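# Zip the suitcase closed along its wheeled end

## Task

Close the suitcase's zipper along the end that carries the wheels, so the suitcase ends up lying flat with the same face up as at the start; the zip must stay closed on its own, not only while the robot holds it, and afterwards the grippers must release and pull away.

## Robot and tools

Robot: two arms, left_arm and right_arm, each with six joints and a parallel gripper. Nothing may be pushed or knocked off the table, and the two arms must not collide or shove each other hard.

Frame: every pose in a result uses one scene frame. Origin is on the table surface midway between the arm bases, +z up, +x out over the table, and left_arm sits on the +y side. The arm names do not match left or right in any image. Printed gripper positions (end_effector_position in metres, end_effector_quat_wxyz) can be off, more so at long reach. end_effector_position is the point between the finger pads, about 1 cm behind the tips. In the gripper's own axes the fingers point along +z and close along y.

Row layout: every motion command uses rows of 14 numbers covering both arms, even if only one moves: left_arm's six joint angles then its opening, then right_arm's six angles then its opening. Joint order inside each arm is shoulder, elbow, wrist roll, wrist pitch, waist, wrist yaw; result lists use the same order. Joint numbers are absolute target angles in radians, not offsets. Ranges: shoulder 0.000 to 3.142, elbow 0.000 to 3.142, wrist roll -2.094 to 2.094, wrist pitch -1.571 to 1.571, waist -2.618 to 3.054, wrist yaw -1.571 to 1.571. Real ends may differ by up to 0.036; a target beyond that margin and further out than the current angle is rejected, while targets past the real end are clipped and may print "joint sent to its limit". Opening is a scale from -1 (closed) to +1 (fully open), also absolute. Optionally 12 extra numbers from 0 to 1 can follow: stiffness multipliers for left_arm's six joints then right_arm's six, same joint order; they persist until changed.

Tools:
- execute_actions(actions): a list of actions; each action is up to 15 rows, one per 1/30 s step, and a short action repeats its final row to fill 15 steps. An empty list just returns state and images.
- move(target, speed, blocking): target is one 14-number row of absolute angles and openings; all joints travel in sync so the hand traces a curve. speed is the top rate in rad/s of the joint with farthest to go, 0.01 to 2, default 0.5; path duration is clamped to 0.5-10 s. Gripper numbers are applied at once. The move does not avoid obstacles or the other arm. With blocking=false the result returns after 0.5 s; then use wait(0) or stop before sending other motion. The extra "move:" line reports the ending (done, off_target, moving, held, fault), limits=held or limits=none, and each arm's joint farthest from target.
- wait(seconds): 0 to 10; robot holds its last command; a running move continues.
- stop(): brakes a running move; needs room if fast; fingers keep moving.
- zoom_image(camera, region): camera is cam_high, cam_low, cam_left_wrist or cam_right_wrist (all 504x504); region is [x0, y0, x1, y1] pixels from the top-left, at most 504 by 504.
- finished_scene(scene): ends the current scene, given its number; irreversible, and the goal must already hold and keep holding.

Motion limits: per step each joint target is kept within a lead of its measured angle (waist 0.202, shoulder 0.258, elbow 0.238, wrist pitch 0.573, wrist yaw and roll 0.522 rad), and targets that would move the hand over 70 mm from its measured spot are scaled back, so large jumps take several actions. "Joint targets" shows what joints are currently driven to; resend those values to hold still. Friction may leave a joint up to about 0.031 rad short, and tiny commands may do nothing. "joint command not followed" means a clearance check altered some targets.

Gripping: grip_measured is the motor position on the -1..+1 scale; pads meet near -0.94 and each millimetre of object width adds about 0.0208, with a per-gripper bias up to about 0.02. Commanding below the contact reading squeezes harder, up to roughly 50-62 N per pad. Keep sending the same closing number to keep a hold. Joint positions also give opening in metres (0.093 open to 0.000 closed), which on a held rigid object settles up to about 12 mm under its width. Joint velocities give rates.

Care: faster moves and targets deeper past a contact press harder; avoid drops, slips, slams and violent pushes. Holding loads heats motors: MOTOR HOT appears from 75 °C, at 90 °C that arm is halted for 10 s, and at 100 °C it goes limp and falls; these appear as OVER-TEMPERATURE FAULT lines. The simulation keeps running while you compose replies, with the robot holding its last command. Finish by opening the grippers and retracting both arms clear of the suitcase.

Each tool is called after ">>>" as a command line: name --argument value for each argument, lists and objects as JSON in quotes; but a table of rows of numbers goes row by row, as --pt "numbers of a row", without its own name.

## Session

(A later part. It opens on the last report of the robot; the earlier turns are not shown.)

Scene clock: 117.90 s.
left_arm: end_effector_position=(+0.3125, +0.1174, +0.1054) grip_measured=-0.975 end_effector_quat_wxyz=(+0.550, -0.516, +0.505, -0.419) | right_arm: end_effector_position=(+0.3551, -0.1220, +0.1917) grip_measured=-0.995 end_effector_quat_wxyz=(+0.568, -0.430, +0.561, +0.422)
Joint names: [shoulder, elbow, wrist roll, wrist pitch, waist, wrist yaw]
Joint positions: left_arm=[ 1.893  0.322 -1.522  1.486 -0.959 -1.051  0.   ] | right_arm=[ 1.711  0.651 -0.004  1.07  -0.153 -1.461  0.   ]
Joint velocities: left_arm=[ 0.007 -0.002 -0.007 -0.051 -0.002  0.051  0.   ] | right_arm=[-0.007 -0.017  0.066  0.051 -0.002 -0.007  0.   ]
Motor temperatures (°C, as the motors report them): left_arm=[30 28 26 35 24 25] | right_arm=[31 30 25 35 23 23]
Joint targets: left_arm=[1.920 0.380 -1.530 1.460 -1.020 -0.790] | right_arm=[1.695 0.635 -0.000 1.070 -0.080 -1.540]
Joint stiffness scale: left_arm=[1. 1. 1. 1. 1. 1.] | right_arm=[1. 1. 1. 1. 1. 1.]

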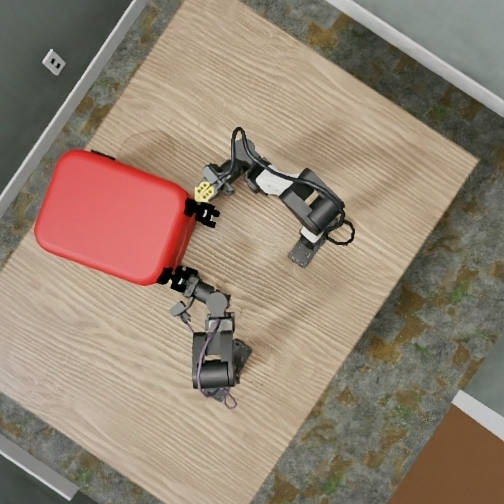

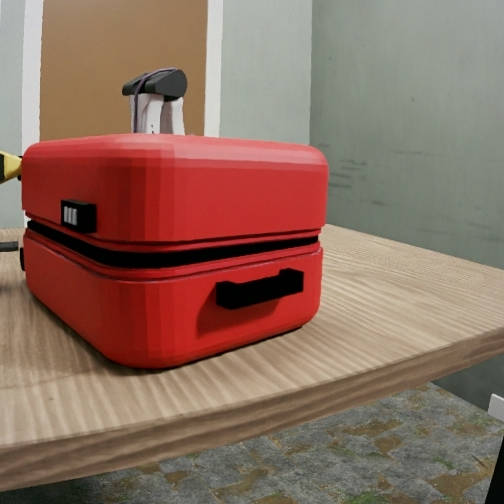

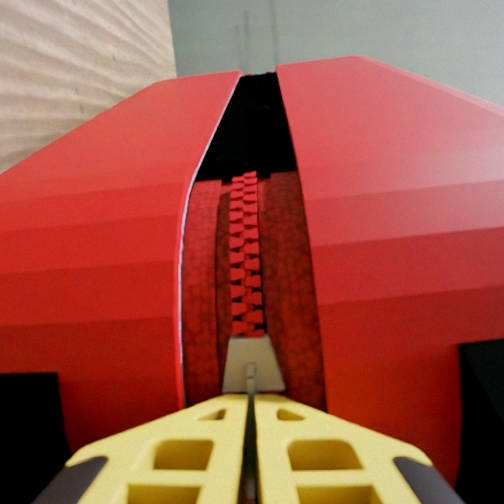

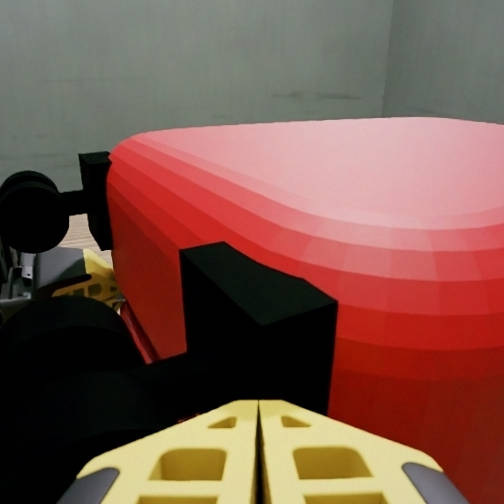

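>>> execute_actions --actions '[[[1.90,0.33,-1.53,1.48,-0.97,-1.0,-1, 1.695,0.635,0,1.07,-0.24,-1.47,-1]]]'

>>> move --target '[1.90,0.33,-1.53,1.48,-0.97,-1.0,-1, 1.3,1.1,0,0.2,-0.1,-0.9,0.6]' --speed 1.0

Scene clock: 119.97 s.
left_arm: end_effector_position=(+0.3126, +0.1176, +0.1051) grip_measured=-0.975 end_effector_quat_wxyz=(+0.550, -0.516, +0.505, -0.419) | right_arm: end_effector_position=(+0.3632, -0.1515, +0.1917) grip_measured=-0.995 end_effector_quat_wxyz=(+0.585, -0.406, +0.579, +0.398)
Joint names: [shoulder, elbow, wrist roll, wrist pitch, waist, wrist yaw]
Joint positions: left_arm=[ 1.893  0.321 -1.522  1.485 -0.959 -1.051  0.   ] | right_arm=[ 1.711  0.651 -0.004  1.07  -0.238 -1.462  0.   ]
Joint velocities: left_arm=[ 0.002  0.002  0.007 -0.022 -0.022 -0.007  0.   ] | right_arm=[ 0.002  0.012 -0.007 -0.066 -0.002 -0.037  0.   ]
Motor temperatures (°C, as the motors report them): left_arm=[30 28 26 35 24 26] | right_arm=[31 30 25 35 23 23]
Joint targets: left_arm=[1.900 0.330 -1.530 1.480 -0.970 -1.000] | right_arm=[1.695 0.635 0.000 1.070 -0.240 -1.470]
Joint stiffness scale: left_arm=[1. 1. 1. 1. 1. 1.] | right_arm=[1. 1. 1. 1. 1. 1.]

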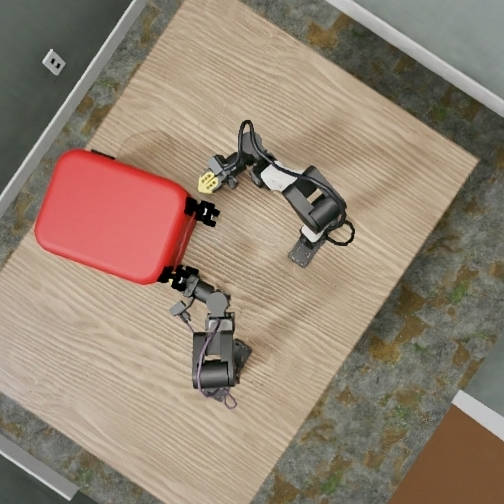

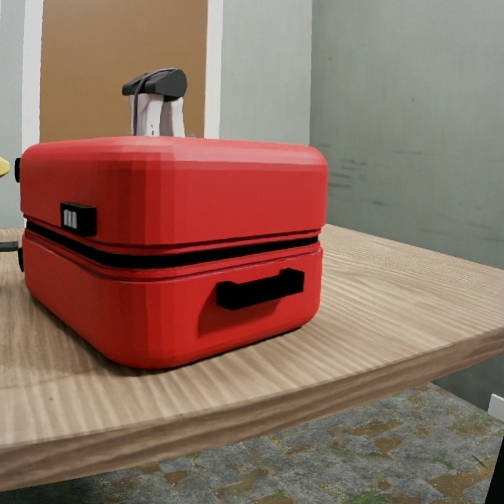

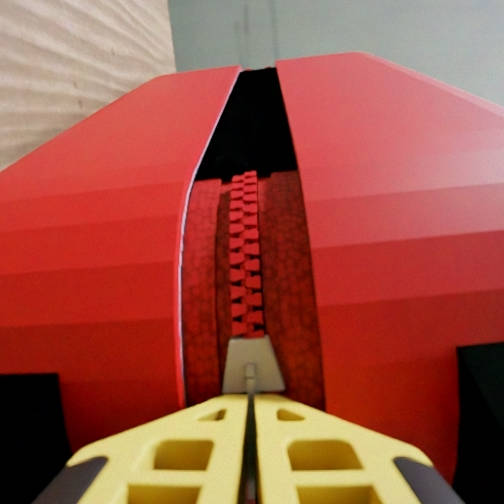

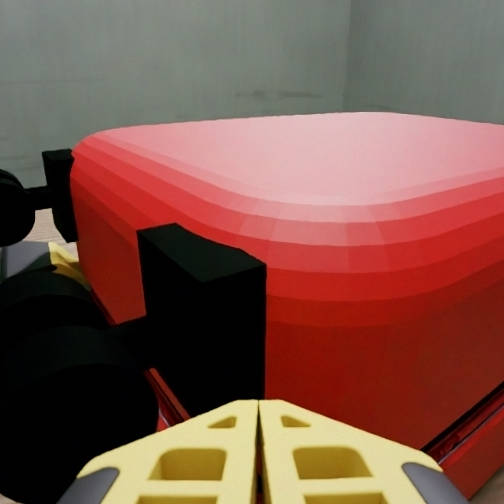

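Scene clock: 121.80 s.
left_arm: end_effector_position=(+0.3126, +0.1176, +0.1051) grip_measured=-0.975 end_effector_quat_wxyz=(+0.550, -0.516, +0.505, -0.419) | right_arm: end_effector_position=(+0.4039, -0.1488, +0.3742) grip_measured=+0.598 end_effector_quat_wxyz=(+0.653, -0.270, +0.654, +0.269)
Joint names: [shoulder, elbow, wrist roll, wrist pitch, waist, wrist yaw]
Joint positions: left_arm=[ 1.893  0.321 -1.522  1.485 -0.959 -1.051  0.   ] | right_arm=[ 1.304  1.091 -0.004  0.209 -0.11  -0.909  0.074]
Joint velocities: left_arm=[ 0.007 -0.007  0.037 -0.051  0.007 -0.037  0.   ] | right_arm=[-0.012  0.007 -0.022  0.022 -0.012  0.051  0.   ]
Motor temperatures (°C, as the motors report them): left_arm=[30 28 26 35 24 26] | right_arm=[31 30 25 35 23 23]
Joint targets: left_arm=[1.900 0.330 -1.530 1.480 -0.970 -1.000] | right_arm=[1.300 1.100 -0.000 0.200 -0.100 -0.900]
Joint stiffness scale: left_arm=[1. 1. 1. 1. 1. 1.] | right_arm=[1. 1. 1. 1. 1. 1.]
move: off_target (left_arm); limits=none; left_arm: farthest joint: the wrist yaw, 0.051 radians from its target (0.051 radians at the start); right_arm: farthest joint: the waist, 0.010 radians from its target (0.138 radians at the start)

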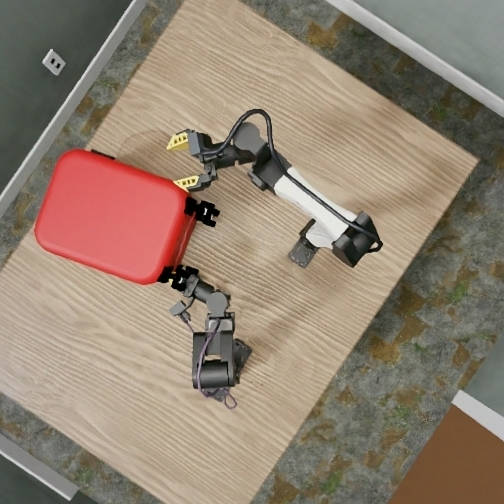

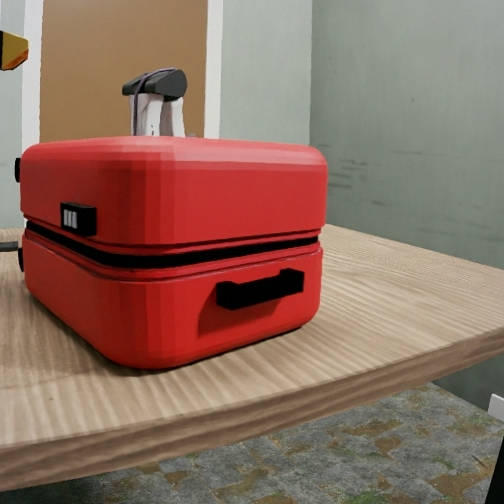

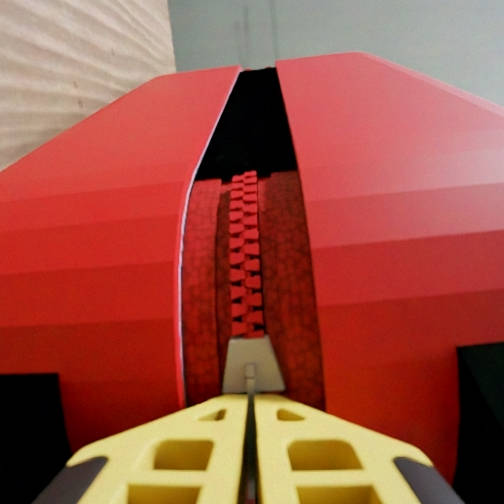

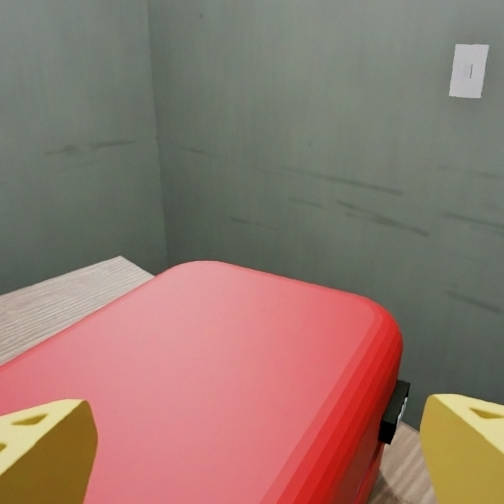

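>>> move --target '[1.90,0.33,-1.53,1.48,-0.97,-1.03,-1, 1.60,1.83,0.2,-1.37,0.43,0,0.8]' --speed 1.0

Scene clock: 124.77 s.
left_arm: end_effector_position=(+0.3125, +0.1179, +0.1052) grip_measured=-0.975 end_effector_quat_wxyz=(+0.551, -0.517, +0.505, -0.418) | right_arm: end_effector_position=(+0.3325, -0.0929, +0.2718) grip_measured=+0.799 end_effector_quat_wxyz=(+0.207, -0.104, +0.970, +0.068)
Joint names: [shoulder, elbow, wrist roll, wrist pitch, waist, wrist yaw]
Joint positions: left_arm=[ 1.893  0.321 -1.522  1.485 -0.959 -1.053  0.   ] | right_arm=[ 1.584  1.812  0.194 -1.36   0.421 -0.009  0.084]
Joint velocities: left_arm=[-0.012 -0.007 -0.051 -0.022 -0.012 -0.037  0.   ] | right_arm=[-0.002 -0.007 -0.007 -0.11   0.002  0.022 -0.   ]
Motor temperatures (°C, as the motors report them): left_arm=[30 28 26 35 24 25] | right_arm=[31 31 25 35 23 23]
Joint targets: left_arm=[1.900 0.330 -1.530 1.480 -0.970 -1.030] | right_arm=[1.600 1.830 0.200 -1.370 0.430 0.000]
Joint stiffness scale: left_arm=[1. 1. 1. 1. 1. 1.] | right_arm=[1. 1. 1. 1. 1. 1.]
move: off_target (left_arm); limits=none; left_arm: farthest joint: the wrist yaw, 0.023 radians from its target (0.021 radians at the start); right_arm: farthest joint: the elbow, 0.018 radians from its target (0.739 radians at the start)

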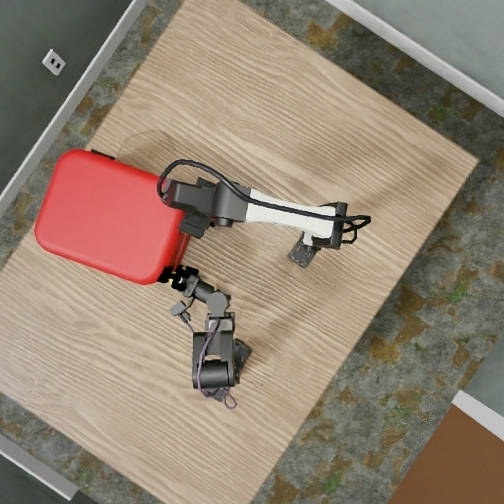

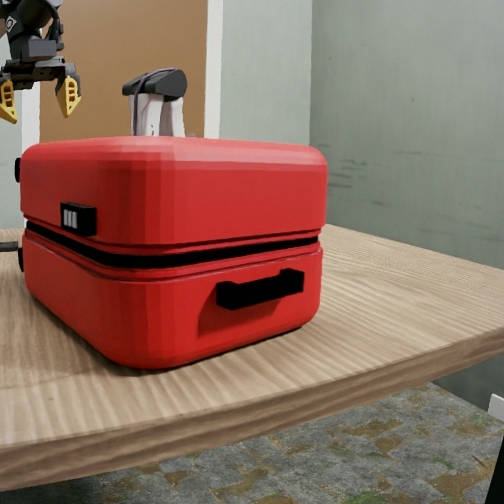

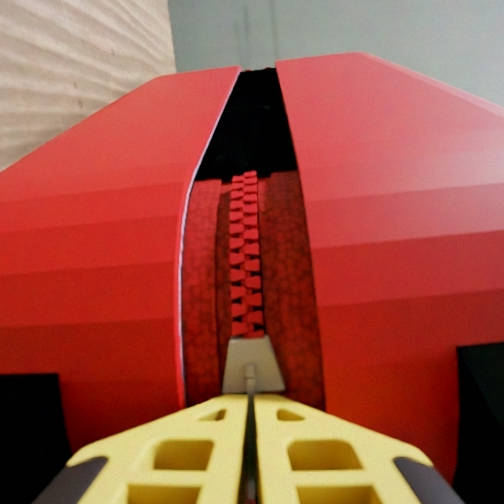

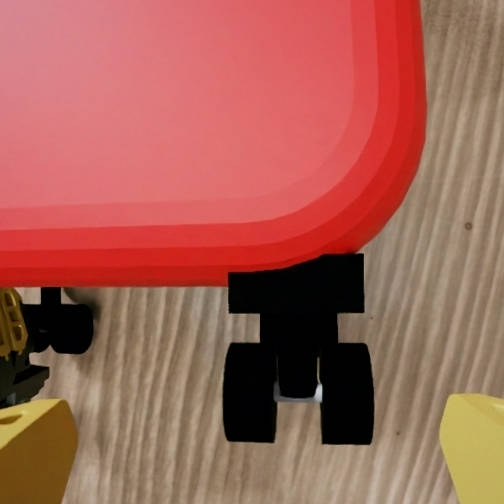

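>>> execute_actions --actions '[[[1.90,0.33,-1.53,1.48,-0.97,-1.03,-1, 1.54,1.72,0.15,-1.30,0.372,0,0.8]],[[1.90,0.33,-1.53,1.48,-0.97,-1.03,-1, 1.50,1.60,0.15,-1.22,0.372,0,0.8]],[[1.90,0.33,-1.53,1.48,-0.97,-1.03,-1, 1.475,1.49,0.15,-1.14,0.372,0,0.8]],[[1.90,0.33,-1.53,1.48,-0.97,-1.03,-1, 1.455,1.38,0.15,-1.07,0.372,0,0.8]]]'

Scene clock: 127.27 s.
left_arm: end_effector_position=(+0.3125, +0.1179, +0.1052) grip_measured=-0.975 end_effector_quat_wxyz=(+0.551, -0.517, +0.505, -0.418) | right_arm: end_effector_position=(+0.3262, -0.1120, +0.1952) grip_measured=+0.799 end_effector_quat_wxyz=(+0.198, -0.102, +0.973, +0.055)
Joint names: [shoulder, elbow, wrist roll, wrist pitch, waist, wrist yaw]
Joint positions: left_arm=[ 1.893  0.321 -1.522  1.485 -0.959 -1.053  0.   ] | right_arm=[ 1.465  1.389  0.155 -1.081  0.379 -0.005  0.084]
Joint velocities: left_arm=[ 0.002  0.012 -0.066  0.051  0.012  0.007  0.   ] | right_arm=[ 0.012  0.002 -0.051 -0.037 -0.017 -0.051  0.   ]
Motor temperatures (°C, as the motors report them): left_arm=[30 28 26 35 24 25] | right_arm=[31 31 25 35 23 23]
Joint targets: left_arm=[1.900 0.330 -1.530 1.480 -0.970 -1.030] | right_arm=[1.455 1.380 0.150 -1.070 0.372 -0.000]
Joint stiffness scale: left_arm=[1. 1. 1. 1. 1. 1.] | right_arm=[1. 1. 1. 1. 1. 1.]

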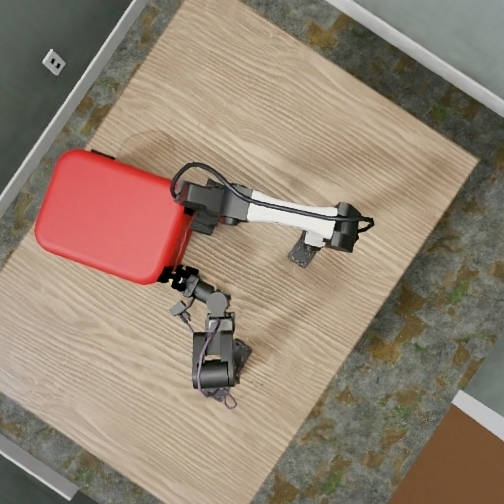

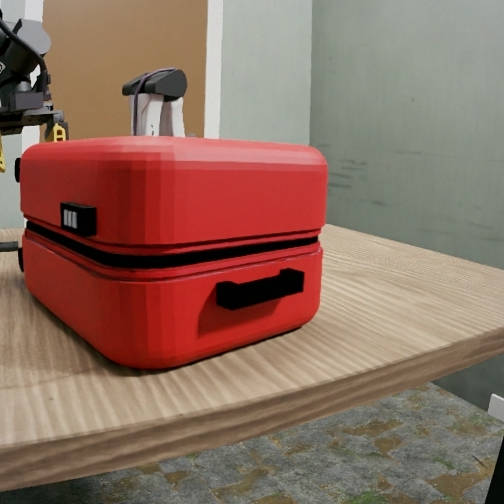

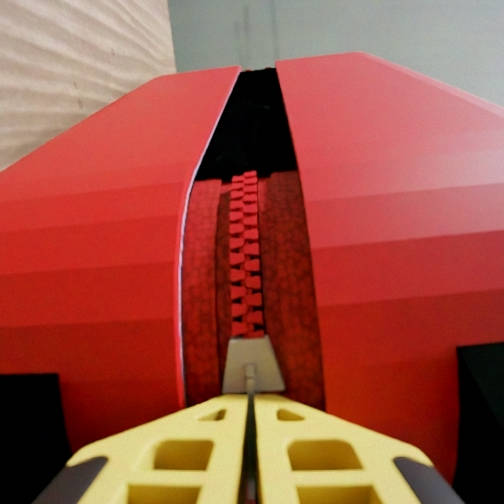

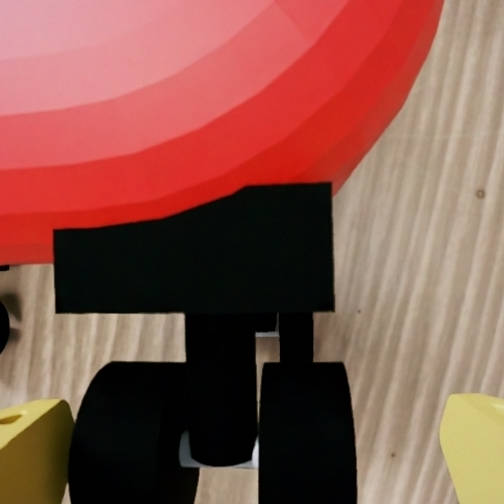

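>>> execute_actions --actions '[[[1.90,0.33,-1.53,1.48,-0.97,-1.03,-1, 1.46,1.385,0.17,-1.07,0.417,0,0.6]],[[1.90,0.33,-1.53,1.48,-0.97,-1.03,-1, 1.46,1.385,0.17,-1.07,0.417,0,0.3]],[[1.90,0.33,-1.53,1.48,-0.97,-1.03,-1, 1.46,1.385,0.17,-1.07,0.417,0,-0.2]]]'

Scene clock: 129.03 s.
left_arm: end_effector_position=(+0.3125, +0.1179, +0.1052) grip_measured=-0.975 end_effector_quat_wxyz=(+0.551, -0.517, +0.505, -0.418) | right_arm: end_effector_position=(+0.3236, -0.1035, +0.1955) grip_measured=+0.024 end_effector_quat_wxyz=(+0.199, -0.112, +0.972, +0.055)
Joint names: [shoulder, elbow, wrist roll, wrist pitch, waist, wrist yaw]
Joint positions: left_arm=[ 1.893  0.321 -1.522  1.485 -0.959 -1.053  0.   ] | right_arm=[ 1.465  1.389  0.164 -1.078  0.409  0.003  0.046]
Joint velocities: left_arm=[0.002 0.002 0.022 0.037 0.027 0.007 0.   ] | right_arm=[ 0.002 -0.032 -0.007  0.095 -0.002 -0.022  0.001]
Motor temperatures (°C, as the motors report them): left_arm=[30 28 26 35 24 25] | right_arm=[31 31 25 34 23 23]
Joint targets: left_arm=[1.900 0.330 -1.530 1.480 -0.970 -1.030] | right_arm=[1.460 1.385 0.170 -1.070 0.417 0.000]
Joint stiffness scale: left_arm=[1. 1. 1. 1. 1. 1.] | right_arm=[1. 1. 1. 1. 1. 1.]

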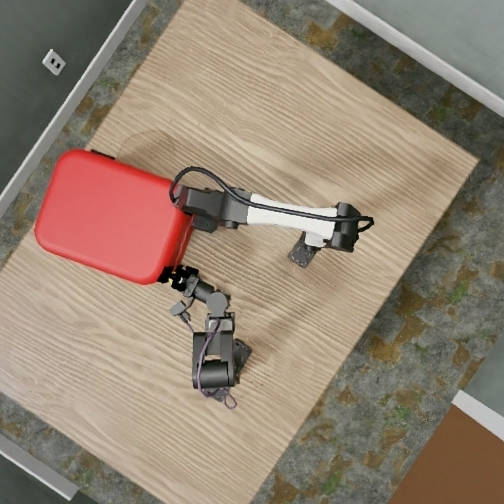

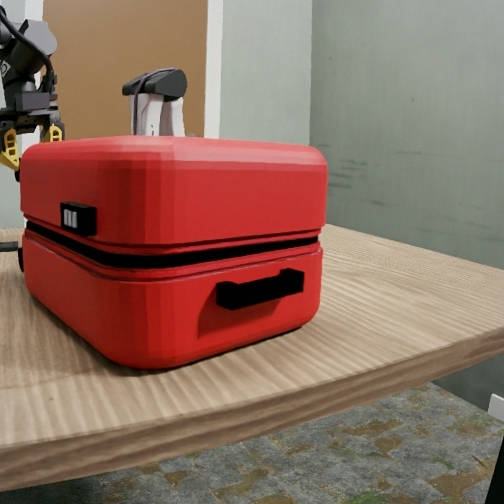

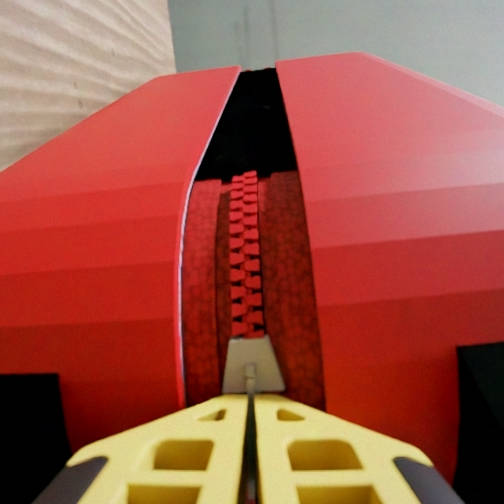

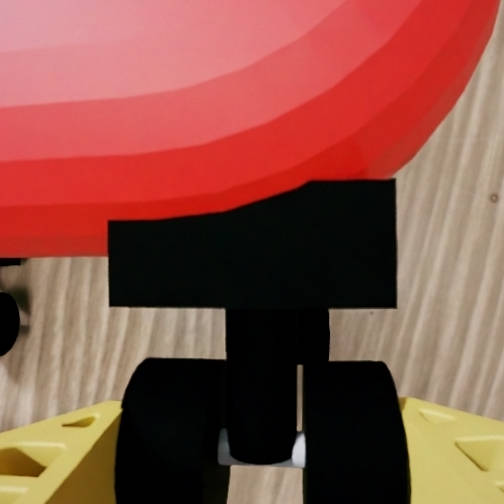

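>>> execute_actions --actions '[[[1.90,0.33,-1.53,1.48,-0.97,-1.03,-1, 1.455,1.31,0.17,-1.02,0.417,0,-0.3]],[[1.90,0.33,-1.53,1.48,-0.97,-1.03,-1, 1.45,1.25,0.17,-0.97,0.417,0,-0.3]]]'

Scene clock: 130.20 s.
left_arm: end_effector_position=(+0.3125, +0.1183, +0.1051) grip_measured=-0.975 end_effector_quat_wxyz=(+0.551, -0.517, +0.504, -0.418) | right_arm: end_effector_position=(+0.3237, -0.1042, +0.1888) grip_measured=+0.024 end_effector_quat_wxyz=(+0.220, -0.107, +0.968, +0.062)
Joint names: [shoulder, elbow, wrist roll, wrist pitch, waist, wrist yaw]
Joint positions: left_arm=[ 1.893  0.321 -1.523  1.484 -0.959 -1.055  0.   ] | right_arm=[ 1.421  1.305  0.171 -0.993  0.407  0.004  0.046]
Joint velocities: left_arm=[ 0.002 -0.017 -0.007 -0.095  0.017 -0.037  0.   ] | right_arm=[-0.007  0.002  0.022  0.022  0.002 -0.081  0.001]
Motor temperatures (°C, as the motors report them): left_arm=[30 28 26 35 24 25] | right_arm=[31 31 25 34 23 23]
Joint targets: left_arm=[1.900 0.330 -1.530 1.480 -0.970 -1.030] | right_arm=[1.450 1.250 0.170 -0.970 0.417 -0.000]
Joint stiffness scale: left_arm=[1. 1. 1. 1. 1. 1.] | right_arm=[1. 1. 1. 1. 1. 1.]

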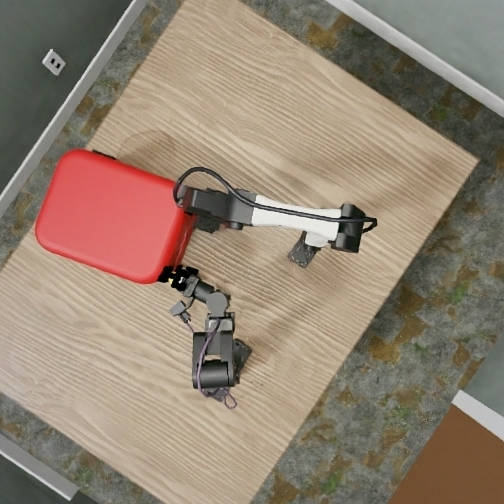

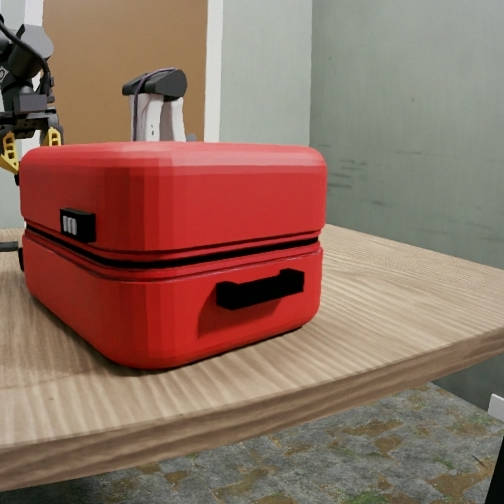

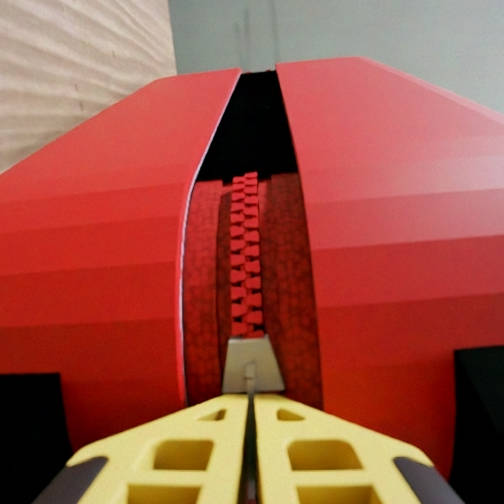

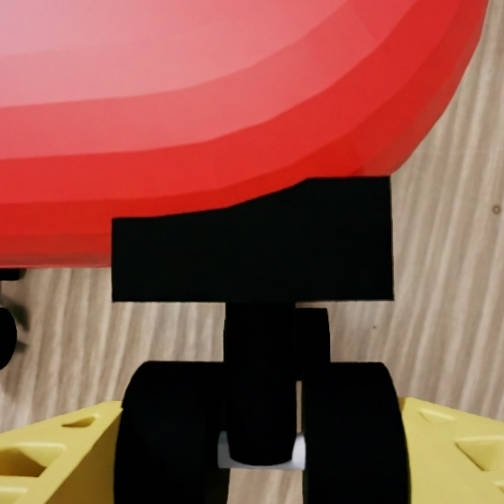

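>>> execute_actions --actions '[[[1.91,0.35,-1.53,1.48,-1.0,-0.86,-1, 1.47,1.22,0.17,-0.96,0.44,-0.10,-0.3]],[[1.935,0.40,-1.53,1.47,-1.025,-0.80,-1, 1.47,1.22,0.17,-0.96,0.45,-0.16,-0.3]]]'

Scene clock: 131.80 s.
left_arm: end_effector_position=(+0.3148, +0.0829, +0.1049) grip_measured=-0.975 end_effector_quat_wxyz=(+0.519, -0.486, +0.535, -0.457) | right_arm: end_effector_position=(+0.3259, -0.1018, +0.1881) grip_measured=+0.024 end_effector_quat_wxyz=(+0.227, -0.106, +0.966, +0.068)
Joint names: [shoulder, elbow, wrist roll, wrist pitch, waist, wrist yaw]
Joint positions: left_arm=[ 1.915  0.364 -1.523  1.473 -0.989 -0.952  0.   ] | right_arm=[ 1.417  1.292  0.175 -0.966  0.408 -0.003  0.046]
Joint velocities: left_arm=[ 0.022  0.007  0.037 -0.037 -0.007 -0.037  0.   ] | right_arm=[-0.007  0.017  0.007  0.051  0.002 -0.037 -0.001]
Motor temperatures (°C, as the motors report them): left_arm=[30 28 26 35 24 25] | right_arm=[31 30 25 34 23 23]
Joint targets: left_arm=[1.935 0.400 -1.530 1.470 -1.025 -0.800] | right_arm=[1.470 1.220 0.170 -0.960 0.450 -0.160]
Joint stiffness scale: left_arm=[1. 1. 1. 1. 1. 1.] | right_arm=[1. 1. 1. 1. 1. 1.]

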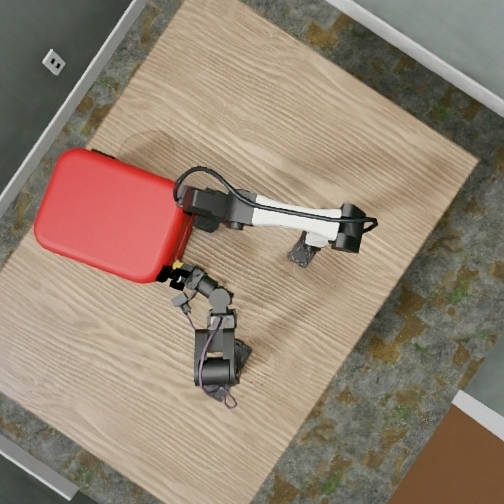

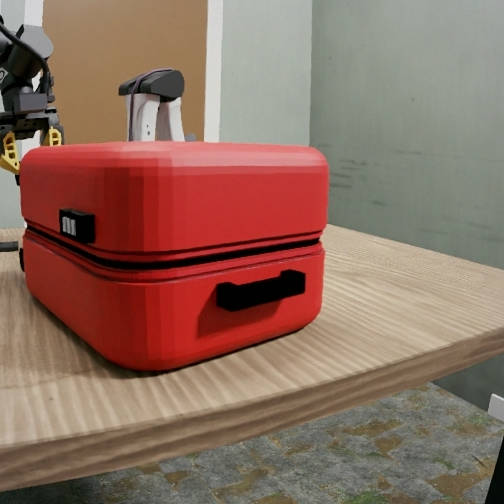

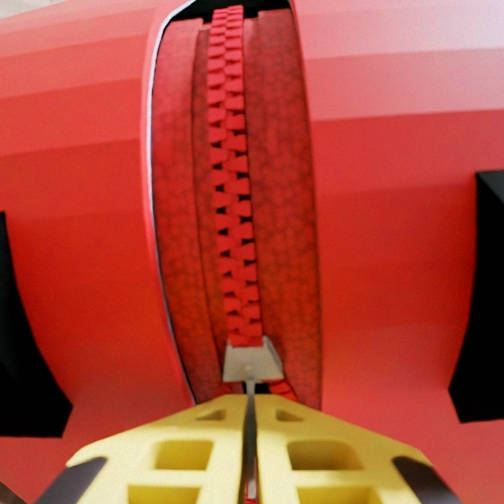

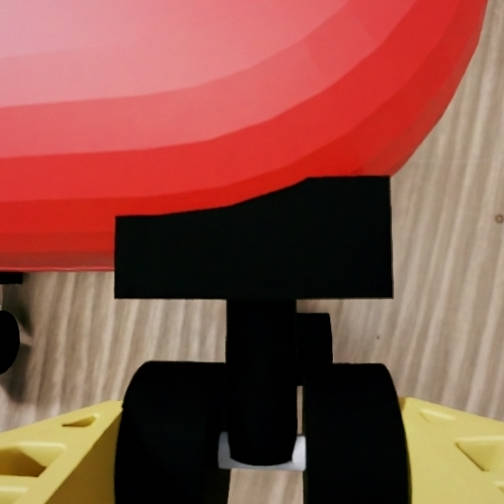

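>>> execute_actions --actions '[[[1.98,0.48,-1.53,1.45,-1.05,-0.83,-1, 1.47,1.22,0.17,-0.96,0.45,-0.16,-0.3]],[[2.025,0.563,-1.53,1.425,-1.072,-0.86,-1, 1.47,1.22,0.17,-0.96,0.45,-0.16,-0.3]]]'

Scene clock: 135.67 s.
left_arm: end_effector_position=(+0.3269, +0.0401, +0.1052) grip_measured=-0.975 end_effector_quat_wxyz=(+0.515, -0.484, +0.529, -0.470) | right_arm: end_effector_position=(+0.3270, -0.1014, +0.1885) grip_measured=+0.024 end_effector_quat_wxyz=(+0.230, -0.105, +0.965, +0.069)
Joint names: [shoulder, elbow, wrist roll, wrist pitch, waist, wrist yaw]
Joint positions: left_arm=[ 2.009  0.528 -1.523  1.429 -1.039 -0.987  0.   ] | right_arm=[ 1.417  1.291  0.176 -0.96   0.408 -0.003  0.046]
Joint velocities: left_arm=[-0.007 -0.002  0.022 -0.007 -0.022 -0.007  0.   ] | right_arm=[-0.017 -0.002 -0.051  0.007 -0.012 -0.037  0.   ]
Motor temperatures (°C, as the motors report them): left_arm=[30 28 26 35 24 26] | right_arm=[31 30 25 34 23 24]
Joint targets: left_arm=[2.025 0.563 -1.530 1.425 -1.072 -0.860] | right_arm=[1.470 1.220 0.170 -0.960 0.450 -0.160]
Joint stiffness scale: left_arm=[1. 1. 1. 1. 1. 1.] | right_arm=[1. 1. 1. 1. 1. 1.]

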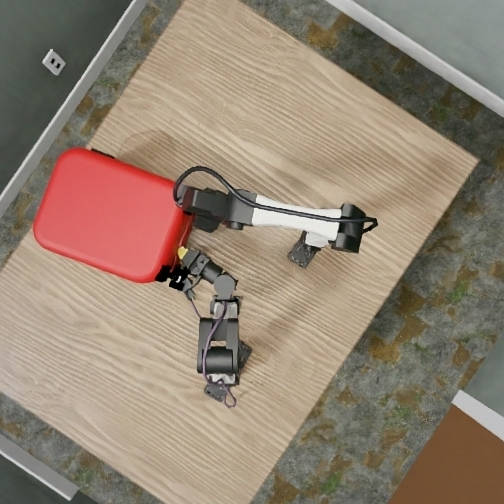

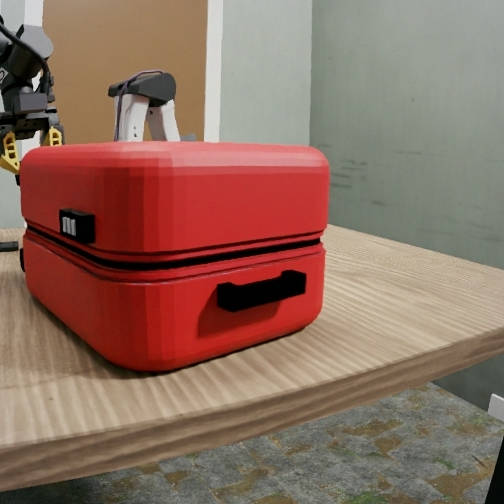

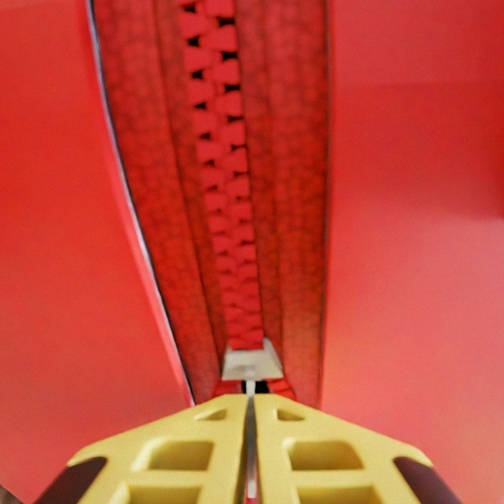

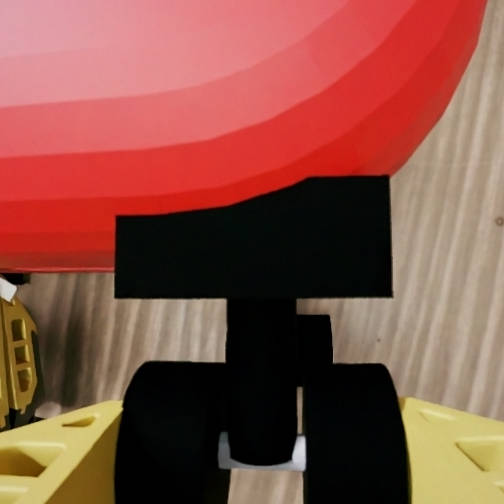

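>>> execute_actions --actions '[[[2.06,0.64,-1.53,1.38,-1.098,-0.885,-1, 1.47,1.22,0.17,-0.96,0.45,-0.16,-0.3]],[[2.093,0.72,-1.53,1.335,-1.118,-0.91,-1, 1.47,1.22,0.17,-0.96,0.45,-0.16,-0.3]],[[2.132,0.805,-1.53,1.29,-1.136,-0.93,-1, 1.47,1.22,0.17,-0.96,0.45,-0.16,-0.3]],[[2.172,0.89,-1.53,1.243,-1.152,-0.95,-1, 1.47,1.22,0.17,-0.96,0.45,-0.16,-0.3]]]'

Scene clock: 137.83 s.
left_arm: end_effector_position=(+0.3456, -0.0354, +0.1055) grip_measured=-0.975 end_effector_quat_wxyz=(+0.519, -0.485, +0.526, -0.468) | right_arm: end_effector_position=(+0.3271, -0.1013, +0.1885) grip_measured=+0.024 end_effector_quat_wxyz=(+0.230, -0.105, +0.965, +0.069)
Joint names: [shoulder, elbow, wrist roll, wrist pitch, waist, wrist yaw]
Joint positions: left_arm=[ 2.157  0.858 -1.524  1.249 -1.113 -1.072  0.   ] | right_arm=[ 1.417  1.291  0.176 -0.959  0.408 -0.003  0.046]
Joint velocities: left_arm=[-0.007 -0.017 -0.037 -0.051 -0.017 -0.007  0.   ] | right_arm=[-0.002 -0.012 -0.051 -0.037 -0.002 -0.066  0.   ]
Motor temperatures (°C, as the motors report them): left_arm=[31 28 26 35 24 26] | right_arm=[30 30 25 34 23 24]
Joint targets: left_arm=[2.172 0.890 -1.530 1.243 -1.152 -0.950] | right_arm=[1.470 1.220 0.170 -0.960 0.450 -0.160]
Joint stiffness scale: left_arm=[1. 1. 1. 1. 1. 1.] | right_arm=[1. 1. 1. 1. 1. 1.]

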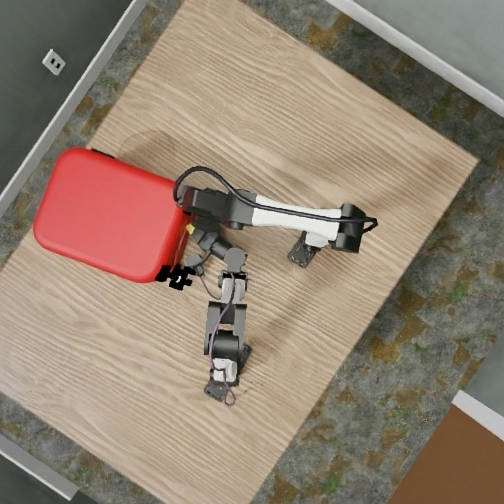

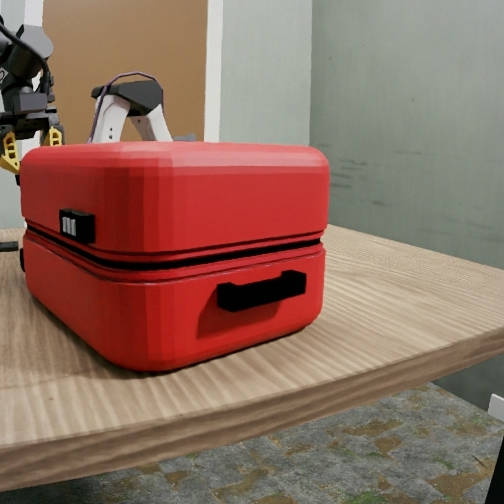

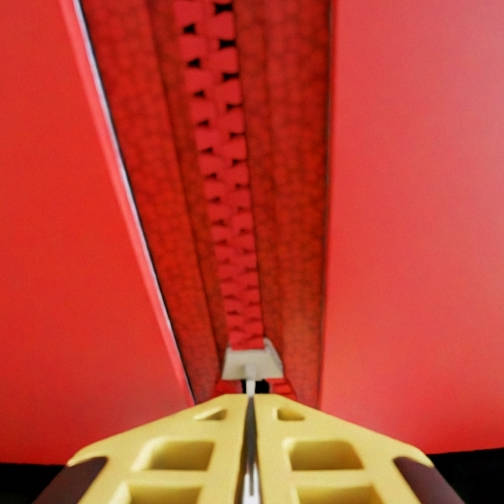

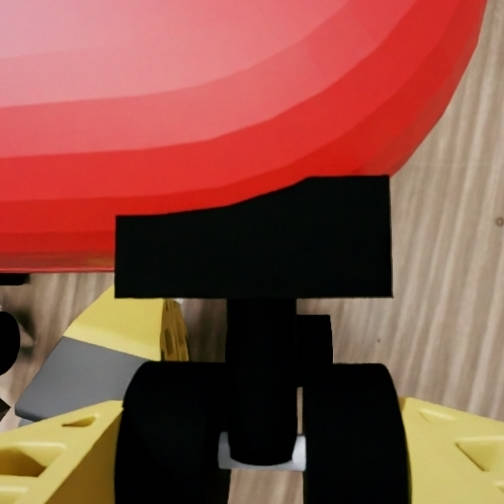

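>>> execute_actions --actions '[[[2.22,0.995,-1.53,1.185,-1.165,-0.99,-1, 1.47,1.22,0.17,-0.96,0.45,-0.16,-0.3]],[[2.267,1.10,-1.53,1.128,-1.18,-1.035,-1, 1.47,1.22,0.17,-0.96,0.45,-0.16,-0.3]],[[2.322,1.215,-1.53,1.07,-1.192,-1.08,-1, 1.47,1.22,0.17,-0.96,0.45,-0.16,-0.3]]]'

Scene clock: 140.23 s.
left_arm: end_effector_position=(+0.3618, -0.0895, +0.1063) grip_measured=-0.975 end_effector_quat_wxyz=(+0.539, -0.504, +0.505, -0.448) | right_arm: end_effector_position=(+0.3277, -0.1012, +0.1885) grip_measured=+0.024 end_effector_quat_wxyz=(+0.231, -0.105, +0.965, +0.069)
Joint names: [shoulder, elbow, wrist roll, wrist pitch, waist, wrist yaw]
Joint positions: left_arm=[ 2.309  1.182 -1.525  1.077 -1.155 -1.194  0.   ] | right_arm=[ 1.417  1.289  0.176 -0.956  0.408 -0.003  0.046]
Joint velocities: left_arm=[-0.012  0.002 -0.066 -0.037 -0.012 -0.051  0.   ] | right_arm=[-0.017 -0.012 -0.066 -0.007  0.002  0.007 -0.001]
Motor temperatures (°C, as the motors report them): left_arm=[31 29 26 35 24 26] | right_arm=[30 30 25 34 23 24]
Joint targets: left_arm=[2.322 1.215 -1.530 1.070 -1.192 -1.080] | right_arm=[1.470 1.220 0.170 -0.960 0.450 -0.160]
Joint stiffness scale: left_arm=[1. 1. 1. 1. 1. 1.] | right_arm=[1. 1. 1. 1. 1. 1.]

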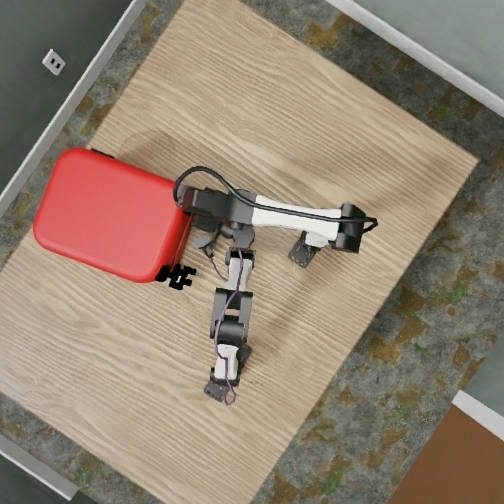

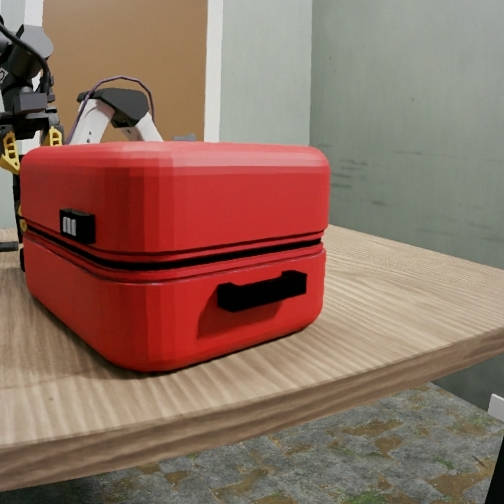

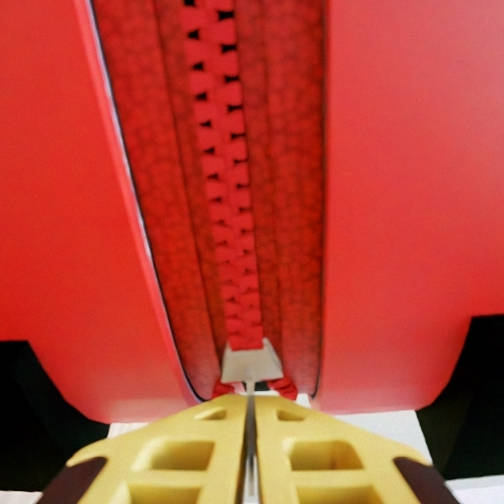

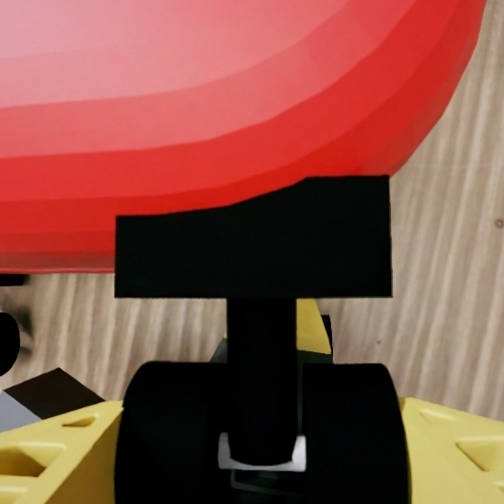

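>>> execute_actions --actions '[[[2.37,1.31,-1.53,1.02,-1.19,-1.12,-1, 1.47,1.22,0.17,-0.96,0.45,-0.16,-0.3]],[[2.415,1.41,-1.53,0.968,-1.18,-1.155,-1, 1.47,1.22,0.17,-0.96,0.45,-0.15,-0.3]]]'

Scene clock: 142.00 s.
left_arm: end_effector_position=(+0.3756, -0.1127, +0.1067) grip_measured=-0.975 end_effector_quat_wxyz=(+0.553, -0.518, +0.489, -0.431) | right_arm: end_effector_position=(+0.3277, -0.1013, +0.1885) grip_measured=+0.024 end_effector_quat_wxyz=(+0.231, -0.105, +0.965, +0.069)
Joint names: [shoulder, elbow, wrist roll, wrist pitch, waist, wrist yaw]
Joint positions: left_arm=[ 2.402  1.378 -1.525  0.973 -1.159 -1.259  0.   ] | right_arm=[ 1.417  1.289  0.176 -0.956  0.408 -0.002  0.046]
Joint velocities: left_arm=[ 0.012  0.017 -0.007 -0.022 -0.007 -0.007  0.   ] | right_arm=[ 0.007 -0.012 -0.007 -0.081 -0.007  0.007 -0.001]
Motor temperatures (°C, as the motors report them): left_arm=[32 29 26 35 24 26] | right_arm=[30 29 25 34 23 25]
Joint targets: left_arm=[2.415 1.410 -1.530 0.968 -1.180 -1.155] | right_arm=[1.470 1.220 0.170 -0.960 0.450 -0.150]
Joint stiffness scale: left_arm=[1. 1. 1. 1. 1. 1.] | right_arm=[1. 1. 1. 1. 1. 1.]

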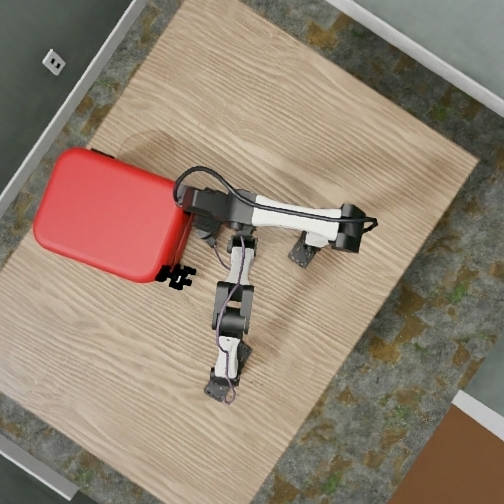

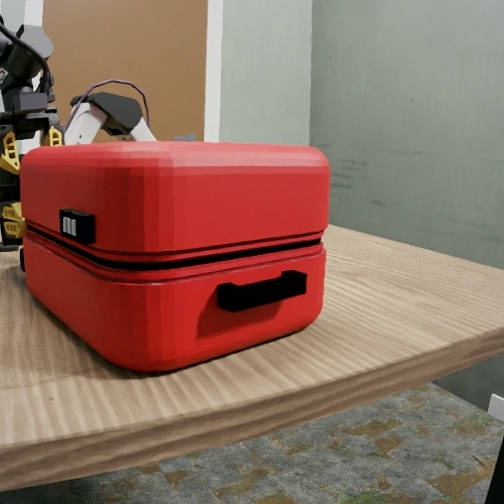

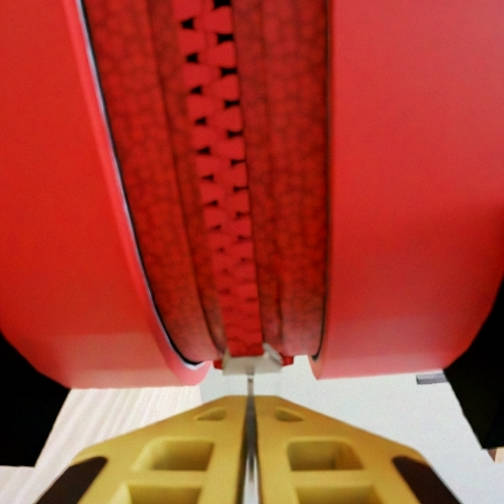

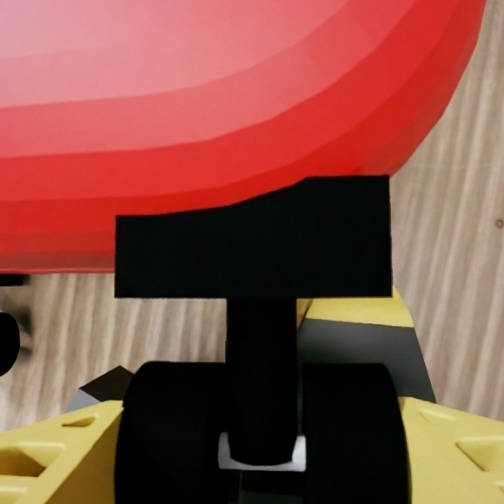

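>>> execute_actions --actions '[[[2.467,1.515,-1.53,0.912,-1.16,-1.21,-1, 1.46,1.22,0.17,-0.96,0.445,-0.13,-0.3]],[[2.518,1.62,-1.53,0.858,-1.135,-1.27,-1, 1.45,1.22,0.17,-0.97,0.44,-0.11,-0.3]]]'

Scene clock: 143.13 s.
left_arm: end_effector_position=(+0.3949, -0.1234, +0.1074) grip_measured=-0.975 end_effector_quat_wxyz=(+0.577, -0.543, +0.459, -0.402) | right_arm: end_effector_position=(+0.3279, -0.1015, +0.1886) grip_measured=+0.024 end_effector_quat_wxyz=(+0.232, -0.104, +0.965, +0.068)
Joint names: [shoulder, elbow, wrist roll, wrist pitch, waist, wrist yaw]
Joint positions: left_arm=[ 2.505  1.591 -1.525  0.864 -1.143 -1.35   0.   ] | right_arm=[ 1.417  1.289  0.176 -0.955  0.408 -0.     0.046]
Joint velocities: left_arm=[-0.012 -0.002 -0.081 -0.007  0.002 -0.007  0.   ] | right_arm=[-0.012  0.007 -0.007 -0.066 -0.012  0.007 -0.   ]
Motor temperatures (°C, as the motors report them): left_arm=[33 29 26 35 24 26] | right_arm=[30 29 25 34 23 25]
Joint targets: left_arm=[2.518 1.620 -1.530 0.858 -1.135 -1.270] | right_arm=[1.450 1.220 0.170 -0.970 0.440 -0.110]
Joint stiffness scale: left_arm=[1. 1. 1. 1. 1. 1.] | right_arm=[1. 1. 1. 1. 1. 1.]

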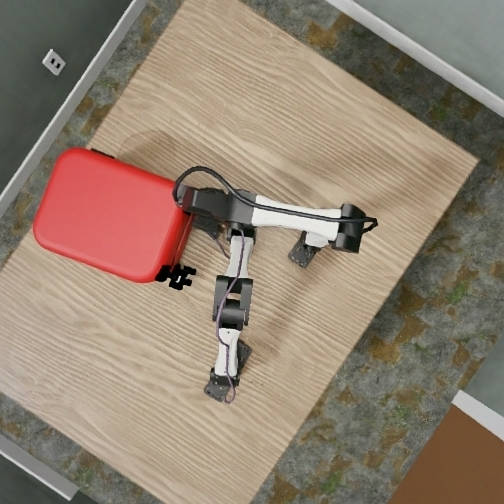

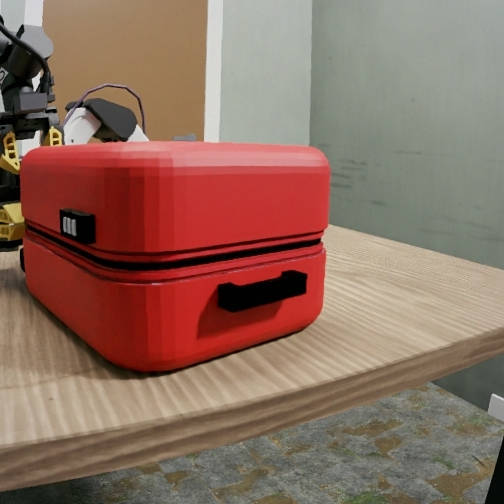

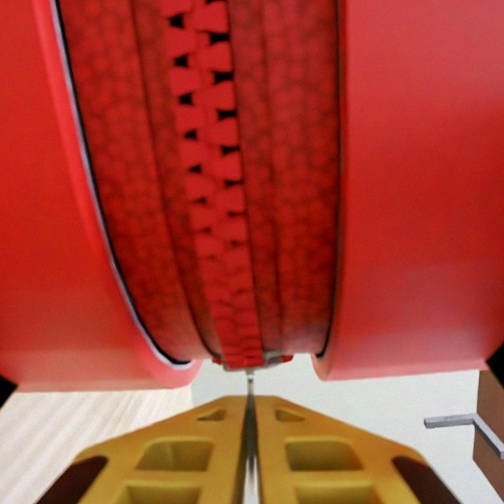

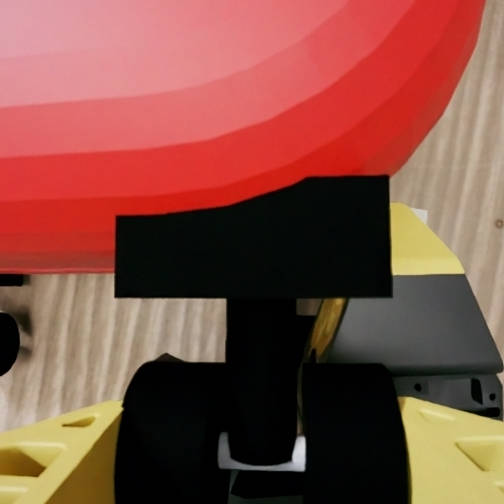

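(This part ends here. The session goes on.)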